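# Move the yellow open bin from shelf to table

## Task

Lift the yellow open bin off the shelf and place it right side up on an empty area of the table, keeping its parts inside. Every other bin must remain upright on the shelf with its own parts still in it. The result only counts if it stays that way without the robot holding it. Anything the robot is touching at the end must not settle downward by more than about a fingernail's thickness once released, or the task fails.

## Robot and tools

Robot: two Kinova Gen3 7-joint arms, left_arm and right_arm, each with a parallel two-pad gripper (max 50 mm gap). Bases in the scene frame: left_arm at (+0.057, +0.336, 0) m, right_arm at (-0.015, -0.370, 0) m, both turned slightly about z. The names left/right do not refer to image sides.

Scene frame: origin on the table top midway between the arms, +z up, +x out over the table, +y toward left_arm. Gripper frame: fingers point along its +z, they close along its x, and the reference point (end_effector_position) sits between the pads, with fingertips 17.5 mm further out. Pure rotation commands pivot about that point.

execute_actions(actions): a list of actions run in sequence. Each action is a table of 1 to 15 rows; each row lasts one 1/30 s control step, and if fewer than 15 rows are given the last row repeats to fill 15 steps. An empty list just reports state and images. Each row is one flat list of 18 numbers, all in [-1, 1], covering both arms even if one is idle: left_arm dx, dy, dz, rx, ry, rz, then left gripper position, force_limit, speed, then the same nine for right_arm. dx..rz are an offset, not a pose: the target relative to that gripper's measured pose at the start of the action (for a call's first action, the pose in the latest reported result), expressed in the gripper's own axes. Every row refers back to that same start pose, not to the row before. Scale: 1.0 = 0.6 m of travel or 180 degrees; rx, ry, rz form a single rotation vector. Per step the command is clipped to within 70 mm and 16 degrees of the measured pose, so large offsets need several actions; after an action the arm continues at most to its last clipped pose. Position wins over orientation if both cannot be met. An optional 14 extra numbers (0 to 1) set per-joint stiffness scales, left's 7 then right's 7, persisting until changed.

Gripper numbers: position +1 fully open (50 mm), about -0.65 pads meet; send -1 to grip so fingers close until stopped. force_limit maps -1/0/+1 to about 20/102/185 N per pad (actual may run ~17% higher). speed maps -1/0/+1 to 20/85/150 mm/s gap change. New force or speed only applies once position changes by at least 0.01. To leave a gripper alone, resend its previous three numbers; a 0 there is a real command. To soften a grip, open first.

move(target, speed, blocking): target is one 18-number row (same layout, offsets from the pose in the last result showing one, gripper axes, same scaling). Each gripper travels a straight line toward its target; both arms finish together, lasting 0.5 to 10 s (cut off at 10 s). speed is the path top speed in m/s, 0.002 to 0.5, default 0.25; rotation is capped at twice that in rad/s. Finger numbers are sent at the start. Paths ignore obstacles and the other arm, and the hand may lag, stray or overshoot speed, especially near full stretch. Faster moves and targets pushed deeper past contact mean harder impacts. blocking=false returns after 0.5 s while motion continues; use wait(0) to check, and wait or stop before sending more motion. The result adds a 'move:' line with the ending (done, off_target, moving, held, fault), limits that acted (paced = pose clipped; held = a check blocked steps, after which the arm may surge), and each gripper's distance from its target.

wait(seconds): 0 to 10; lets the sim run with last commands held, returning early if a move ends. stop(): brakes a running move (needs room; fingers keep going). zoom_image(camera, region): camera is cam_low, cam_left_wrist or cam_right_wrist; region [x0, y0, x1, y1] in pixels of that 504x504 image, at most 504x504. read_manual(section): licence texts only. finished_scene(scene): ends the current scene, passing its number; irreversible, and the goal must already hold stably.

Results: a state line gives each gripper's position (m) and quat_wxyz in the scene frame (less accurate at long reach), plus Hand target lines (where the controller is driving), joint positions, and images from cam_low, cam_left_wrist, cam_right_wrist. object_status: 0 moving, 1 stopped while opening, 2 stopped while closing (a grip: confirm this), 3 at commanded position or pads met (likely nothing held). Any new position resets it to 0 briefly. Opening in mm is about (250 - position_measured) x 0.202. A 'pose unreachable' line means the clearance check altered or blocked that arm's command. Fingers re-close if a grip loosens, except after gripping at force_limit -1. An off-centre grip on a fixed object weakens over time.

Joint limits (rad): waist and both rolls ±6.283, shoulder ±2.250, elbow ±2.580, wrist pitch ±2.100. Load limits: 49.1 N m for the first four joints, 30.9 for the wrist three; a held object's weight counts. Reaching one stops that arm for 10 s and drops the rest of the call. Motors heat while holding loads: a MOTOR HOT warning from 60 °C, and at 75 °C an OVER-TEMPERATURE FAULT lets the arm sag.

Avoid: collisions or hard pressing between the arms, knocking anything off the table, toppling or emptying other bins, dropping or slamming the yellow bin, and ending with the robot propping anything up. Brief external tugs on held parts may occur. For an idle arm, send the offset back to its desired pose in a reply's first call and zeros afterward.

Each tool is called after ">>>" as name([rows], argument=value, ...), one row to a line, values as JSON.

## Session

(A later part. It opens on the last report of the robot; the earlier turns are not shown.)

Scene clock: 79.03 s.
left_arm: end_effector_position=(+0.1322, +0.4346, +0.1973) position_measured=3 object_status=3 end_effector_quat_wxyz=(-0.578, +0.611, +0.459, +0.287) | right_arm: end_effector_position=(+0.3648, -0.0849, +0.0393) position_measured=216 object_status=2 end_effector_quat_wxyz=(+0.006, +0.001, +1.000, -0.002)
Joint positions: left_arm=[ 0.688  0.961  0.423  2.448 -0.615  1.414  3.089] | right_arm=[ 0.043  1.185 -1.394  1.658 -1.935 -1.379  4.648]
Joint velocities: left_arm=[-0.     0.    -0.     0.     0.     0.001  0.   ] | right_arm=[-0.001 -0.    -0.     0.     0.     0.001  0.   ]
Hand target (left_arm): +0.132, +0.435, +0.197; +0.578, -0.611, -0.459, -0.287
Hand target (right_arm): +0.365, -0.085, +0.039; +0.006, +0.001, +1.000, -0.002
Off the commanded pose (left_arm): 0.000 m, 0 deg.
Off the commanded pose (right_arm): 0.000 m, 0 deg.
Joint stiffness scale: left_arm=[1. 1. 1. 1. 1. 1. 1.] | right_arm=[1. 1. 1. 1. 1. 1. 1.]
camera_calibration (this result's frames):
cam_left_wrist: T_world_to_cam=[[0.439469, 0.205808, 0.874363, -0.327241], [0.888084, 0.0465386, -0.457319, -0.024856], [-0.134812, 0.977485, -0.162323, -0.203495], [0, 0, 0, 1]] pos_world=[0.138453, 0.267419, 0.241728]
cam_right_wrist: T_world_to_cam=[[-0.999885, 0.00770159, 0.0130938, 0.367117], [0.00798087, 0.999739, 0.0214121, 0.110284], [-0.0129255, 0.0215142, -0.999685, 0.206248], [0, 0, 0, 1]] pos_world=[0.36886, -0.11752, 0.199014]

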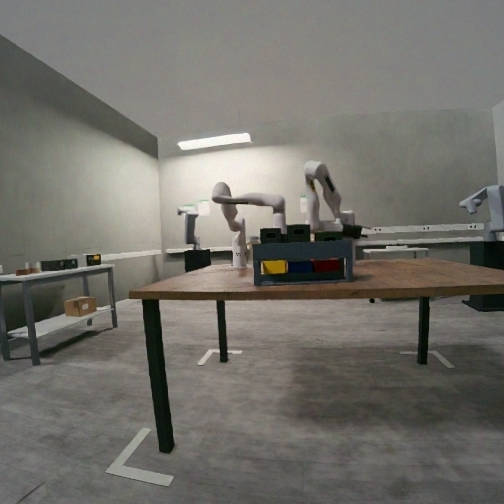

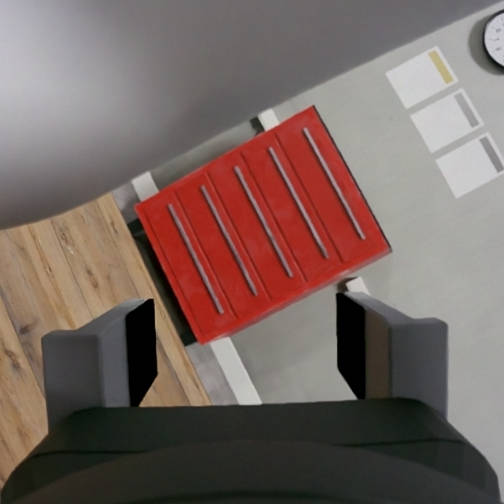

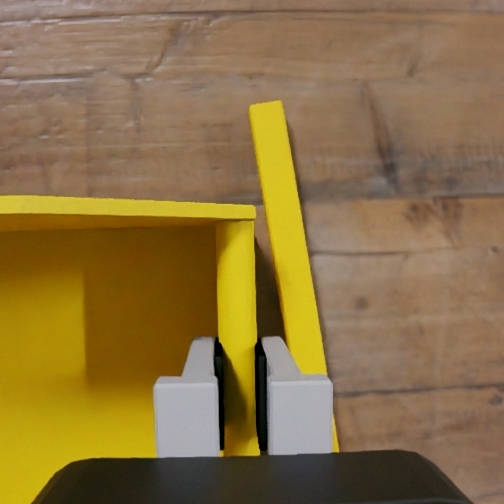

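>>> move(target=[0,0,0,0,0,0,1,0,0, 0.07,0,-0.04,0,0,0,-1,1,0], speed=0.06)

Scene clock: 81.17 s.
left_arm: end_effector_position=(+0.1322, +0.4346, +0.1973) position_measured=3 object_status=3 end_effector_quat_wxyz=(-0.578, +0.611, +0.459, +0.287) | right_arm: end_effector_position=(+0.3263, -0.0848, +0.0603) position_measured=216 object_status=2 end_effector_quat_wxyz=(+0.008, +0.000, +1.000, -0.001)
Joint positions: left_arm=[ 0.688  0.961  0.423  2.448 -0.615  1.414  3.089] | right_arm=[ 0.036  1.131 -1.437  1.752 -1.972 -1.379  4.546]
Joint velocities: left_arm=[-0.     0.001  0.    -0.     0.003  0.001  0.   ] | right_arm=[ 0.    -0.01  -0.     0.002 -0.002  0.001 -0.001]
Hand target (left_arm): +0.132, +0.435, +0.197; +0.578, -0.611, -0.459, -0.287
Hand target (right_arm): +0.323, -0.085, +0.063; +0.006, +0.001, +1.000, -0.002
Off the commanded pose (left_arm): 0.000 m, 0 deg.
Off the commanded pose (right_arm): 0.005 m, 0 deg.
Joint stiffness scale: left_arm=[1. 1. 1. 1. 1. 1. 1.] | right_arm=[1. 1. 1. 1. 1. 1. 1.]
move: off_target (right_arm)
camera_calibration (this result's frames):
cam_left_wrist: T_world_to_cam=[[0.439468, 0.205808, 0.874363, -0.327241], [0.888084, 0.0465385, -0.457319, -0.0248561], [-0.134812, 0.977485, -0.162323, -0.203495], [0, 0, 0, 1]] pos_world=[0.138453, 0.267419, 0.241728]
cam_right_wrist: T_world_to_cam=[[-0.999933, 0.00672172, 0.00937836, 0.328497], [0.00694023, 0.999701, 0.0234643, 0.110235], [-0.00921783, 0.0235278, -0.999681, 0.225736], [0, 0, 0, 1]] pos_world=[0.329791, -0.117721, 0.219996]

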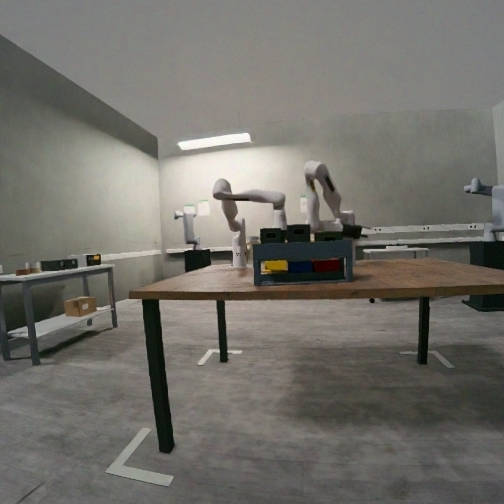

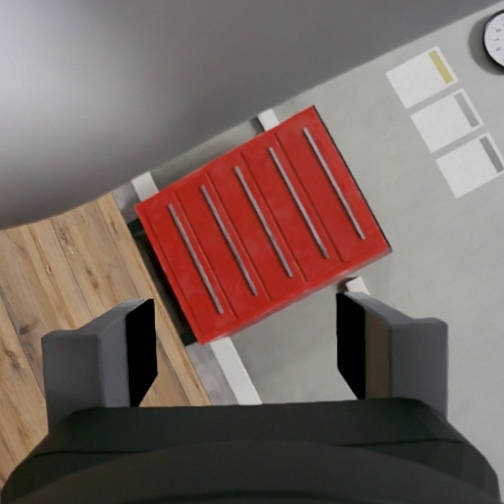

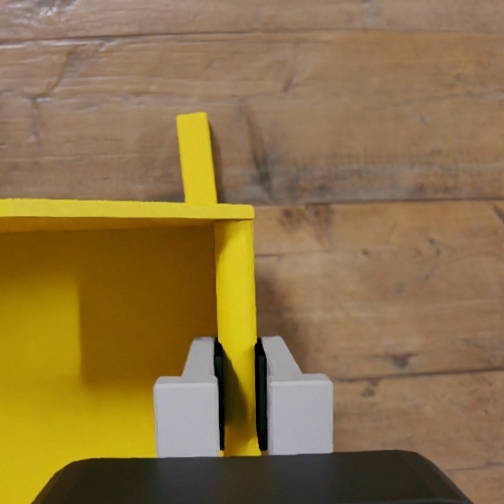

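Holding. Move sideways to -y.

>>> move(target=[0,0,0,0,0,0,1,0,0, 0,-0.37,-0.02,0,0,0,-1,1,0], speed=0.1)

Scene clock: 84.20 s.
left_arm: end_effector_position=(+0.1322, +0.4346, +0.1973) position_measured=3 object_status=3 end_effector_quat_wxyz=(-0.578, +0.611, +0.459, +0.287) | right_arm: end_effector_position=(+0.3265, -0.3056, +0.0704) position_measured=216 object_status=2 end_effector_quat_wxyz=(+0.010, +0.003, +1.000, -0.000)
Joint positions: left_arm=[ 0.688  0.961  0.423  2.448 -0.615  1.414  3.089] | right_arm=[ 0.666  1.081 -1.594  2.109 -1.99  -1.344  4.787]
Joint velocities: left_arm=[-0.    -0.    -0.     0.     0.002 -0.     0.   ] | right_arm=[ 0.006 -0.002 -0.001  0.    -0.001  0.001  0.001]
Hand target (left_arm): +0.132, +0.435, +0.197; +0.578, -0.611, -0.459, -0.287
Hand target (right_arm): +0.324, -0.307, +0.072; +0.008, +0.000, +1.000, -0.001
Off the commanded pose (left_arm): 0.000 m, 0 deg.
Off the commanded pose (right_arm): 0.003 m, 0 deg.
Joint stiffness scale: left_arm=[1. 1. 1. 1. 1. 1. 1.] | right_arm=[1. 1. 1. 1. 1. 1. 1.]
move: done
camera_calibration (this result's frames):
cam_left_wrist: T_world_to_cam=[[0.439469, 0.205808, 0.874363, -0.327241], [0.888084, 0.0465384, -0.457319, -0.0248559], [-0.134812, 0.977485, -0.162323, -0.203495], [0, 0, 0, 1]] pos_world=[0.138453, 0.267419, 0.241729]
cam_right_wrist: T_world_to_cam=[[-0.999916, 0.0115329, 0.00597274, 0.331814], [0.0116801, 0.999613, 0.0252338, 0.329016], [-0.00567941, 0.0253015, -0.999664, 0.240441], [0, 0, 0, 1]] pos_world=[0.329309, -0.338799, 0.230076]

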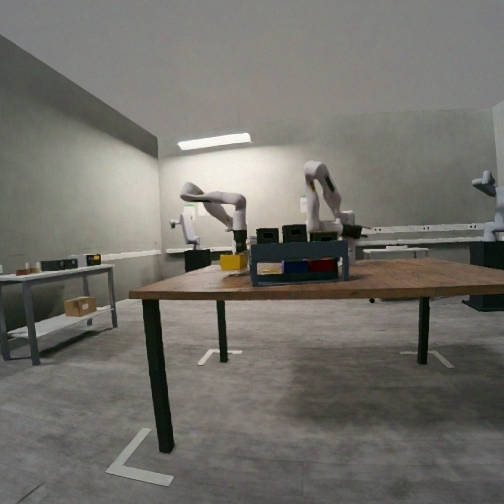

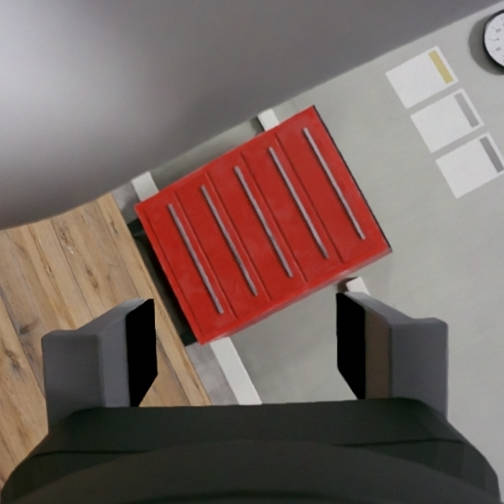

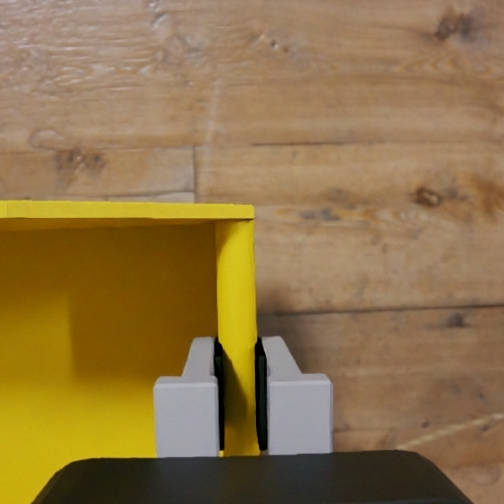

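>>> move(target=[0,0,0,0,0,0,1,0,0, 0,0,0.05,0,0,0,-1,1,0], speed=0.05)

>>> execute_actions([
  [[0,0,0,0,0,0,1,0,0, 0,0,0,0,0,0,0.34,1,0.5]],
  [[0,0,0,0,0,0,1,0,0, 0,0,-0.1,0,0,0,0.34,1,0.5]],
  [[0,0,0,0,0,0,1,0,0, 0,0,-0.1,0,0,0,0.34,1,0.5]],
])

Scene clock: 85.70 s.
left_arm: end_effector_position=(+0.1322, +0.4346, +0.1973) position_measured=3 object_status=3 end_effector_quat_wxyz=(-0.578, +0.611, +0.459, +0.287) | right_arm: end_effector_position=(+0.3252, -0.3077, +0.0419) position_measured=216 object_status=2 end_effector_quat_wxyz=(+0.006, +0.003, +1.000, -0.002)
Joint positions: left_arm=[ 0.688  0.961  0.423  2.448 -0.615  1.414  3.089] | right_arm=[ 0.646  1.133 -1.538  2.133 -1.919 -1.322  4.753]
Joint velocities: left_arm=[-0.001  0.     0.    -0.001 -0.001 -0.     0.   ] | right_arm=[ 0.001  0.01   0.001  0.     0.003  0.001 -0.003]
Hand target (left_arm): +0.132, +0.435, +0.197; +0.578, -0.611, -0.459, -0.287
Hand target (right_arm): +0.327, -0.305, +0.041; +0.010, +0.003, +1.000, +0.000
Off the commanded pose (left_arm): 0.000 m, 0 deg.
Off the commanded pose (right_arm): 0.003 m, 0 deg.
Joint stiffness scale: left_arm=[1. 1. 1. 1. 1. 1. 1.] | right_arm=[1. 1. 1. 1. 1. 1. 1.]
move: done
camera_calibration (this result's frames):
cam_left_wrist: T_world_to_cam=[[0.439469, 0.205808, 0.874363, -0.327241], [0.888084, 0.0465384, -0.457319, -0.024856], [-0.134812, 0.977485, -0.162323, -0.203495], [0, 0, 0, 1]] pos_world=[0.138453, 0.267419, 0.241729]
cam_right_wrist: T_world_to_cam=[[-0.999847, 0.0120484, 0.0127039, 0.330594], [0.012306, 0.999716, 0.0203994, 0.331873], [-0.0124545, 0.0205526, -0.999711, 0.212733], [0, 0, 0, 1]] pos_world=[0.329109, -0.340134, 0.201702]

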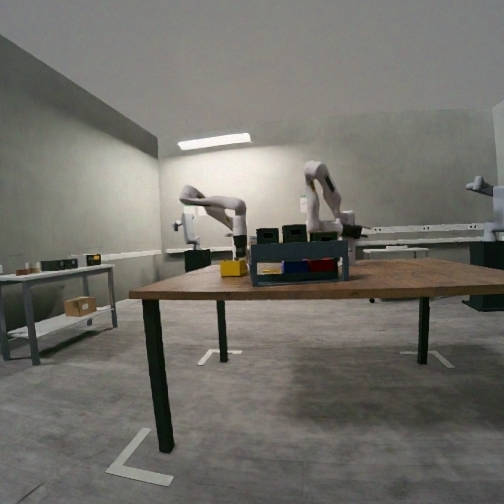

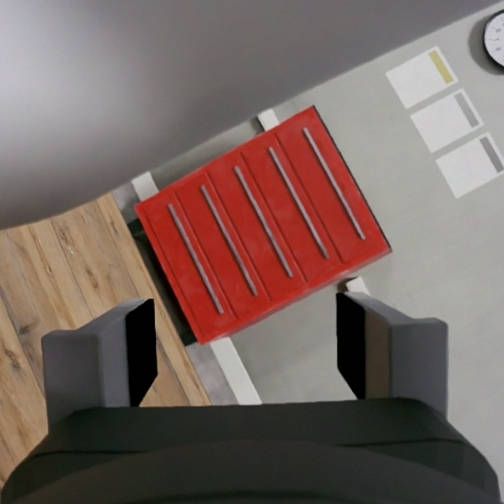

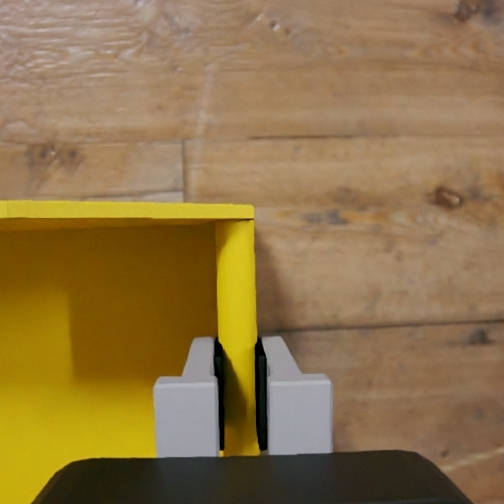

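Scene clock: 87.20 s.
left_arm: end_effector_position=(+0.1322, +0.4346, +0.1973) position_measured=3 object_status=3 end_effector_quat_wxyz=(-0.578, +0.611, +0.459, +0.287) | right_arm: end_effector_position=(+0.3270, -0.3034, +0.1567) position_measured=101 object_status=3 end_effector_quat_wxyz=(+0.011, +0.004, +1.000, +0.002)
Joint positions: left_arm=[ 0.688  0.961  0.423  2.448 -0.615  1.414  3.089] | right_arm=[ 0.726  0.967 -1.771  1.99  -2.177 -1.481  4.885]
Joint velocities: left_arm=[-0.    -0.     0.    -0.    -0.001  0.     0.   ] | right_arm=[ 0.01  -0.011  0.    -0.005 -0.001 -0.001  0.002]
Hand target (left_arm): +0.132, +0.435, +0.197; +0.578, -0.611, -0.459, -0.287
Hand target (right_arm): +0.325, -0.305, +0.159; +0.008, +0.003, +1.000, -0.000
Off the commanded pose (left_arm): 0.000 m, 0 deg.
Off the commanded pose (right_arm): 0.004 m, 0 deg.
Joint stiffness scale: left_arm=[1. 1. 1. 1. 1. 1. 1.] | right_arm=[1. 1. 1. 1. 1. 1. 1.]
camera_calibration (this result's frames):
cam_left_wrist: T_world_to_cam=[[0.439469, 0.205808, 0.874363, -0.327241], [0.888084, 0.0465385, -0.457319, -0.024856], [-0.134812, 0.977485, -0.162323, -0.203495], [0, 0, 0, 1]] pos_world=[0.138453, 0.267419, 0.241729]
cam_right_wrist: T_world_to_cam=[[-0.999892, 0.0141869, 0.0037399, 0.332904], [0.0142912, 0.999462, 0.0295374, 0.32303], [-0.00331884, 0.0295877, -0.999557, 0.32719], [0, 0, 0, 1]] pos_world=[0.329337, -0.33726, 0.316258]

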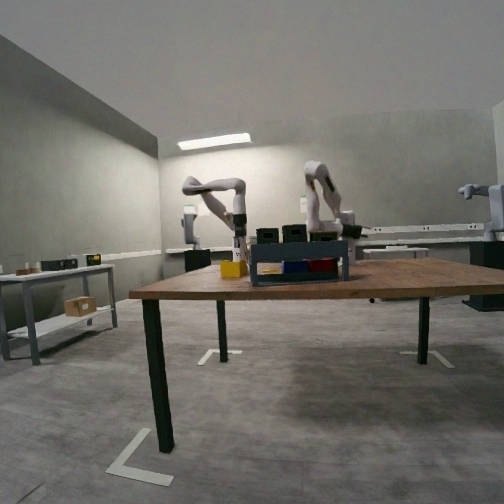

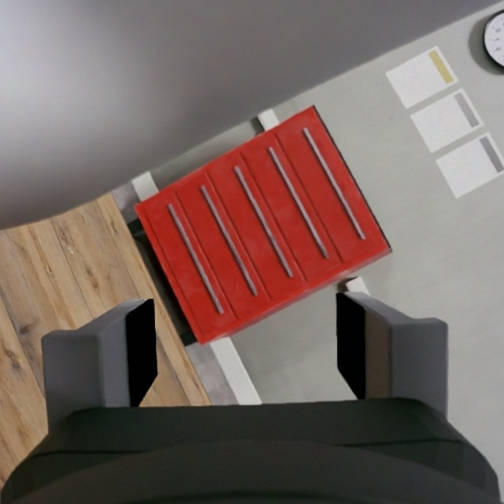

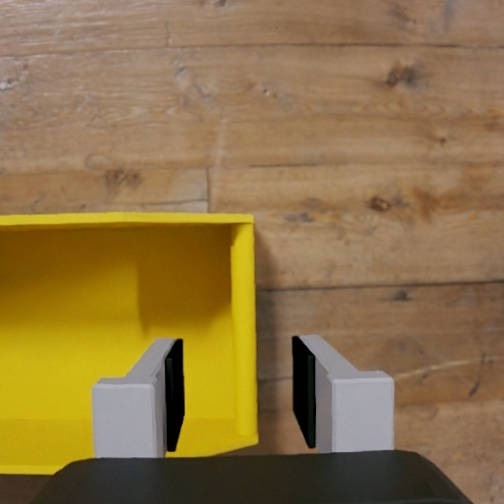

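>>> finished_scene(scene=1)

The scene is finished: the task was done.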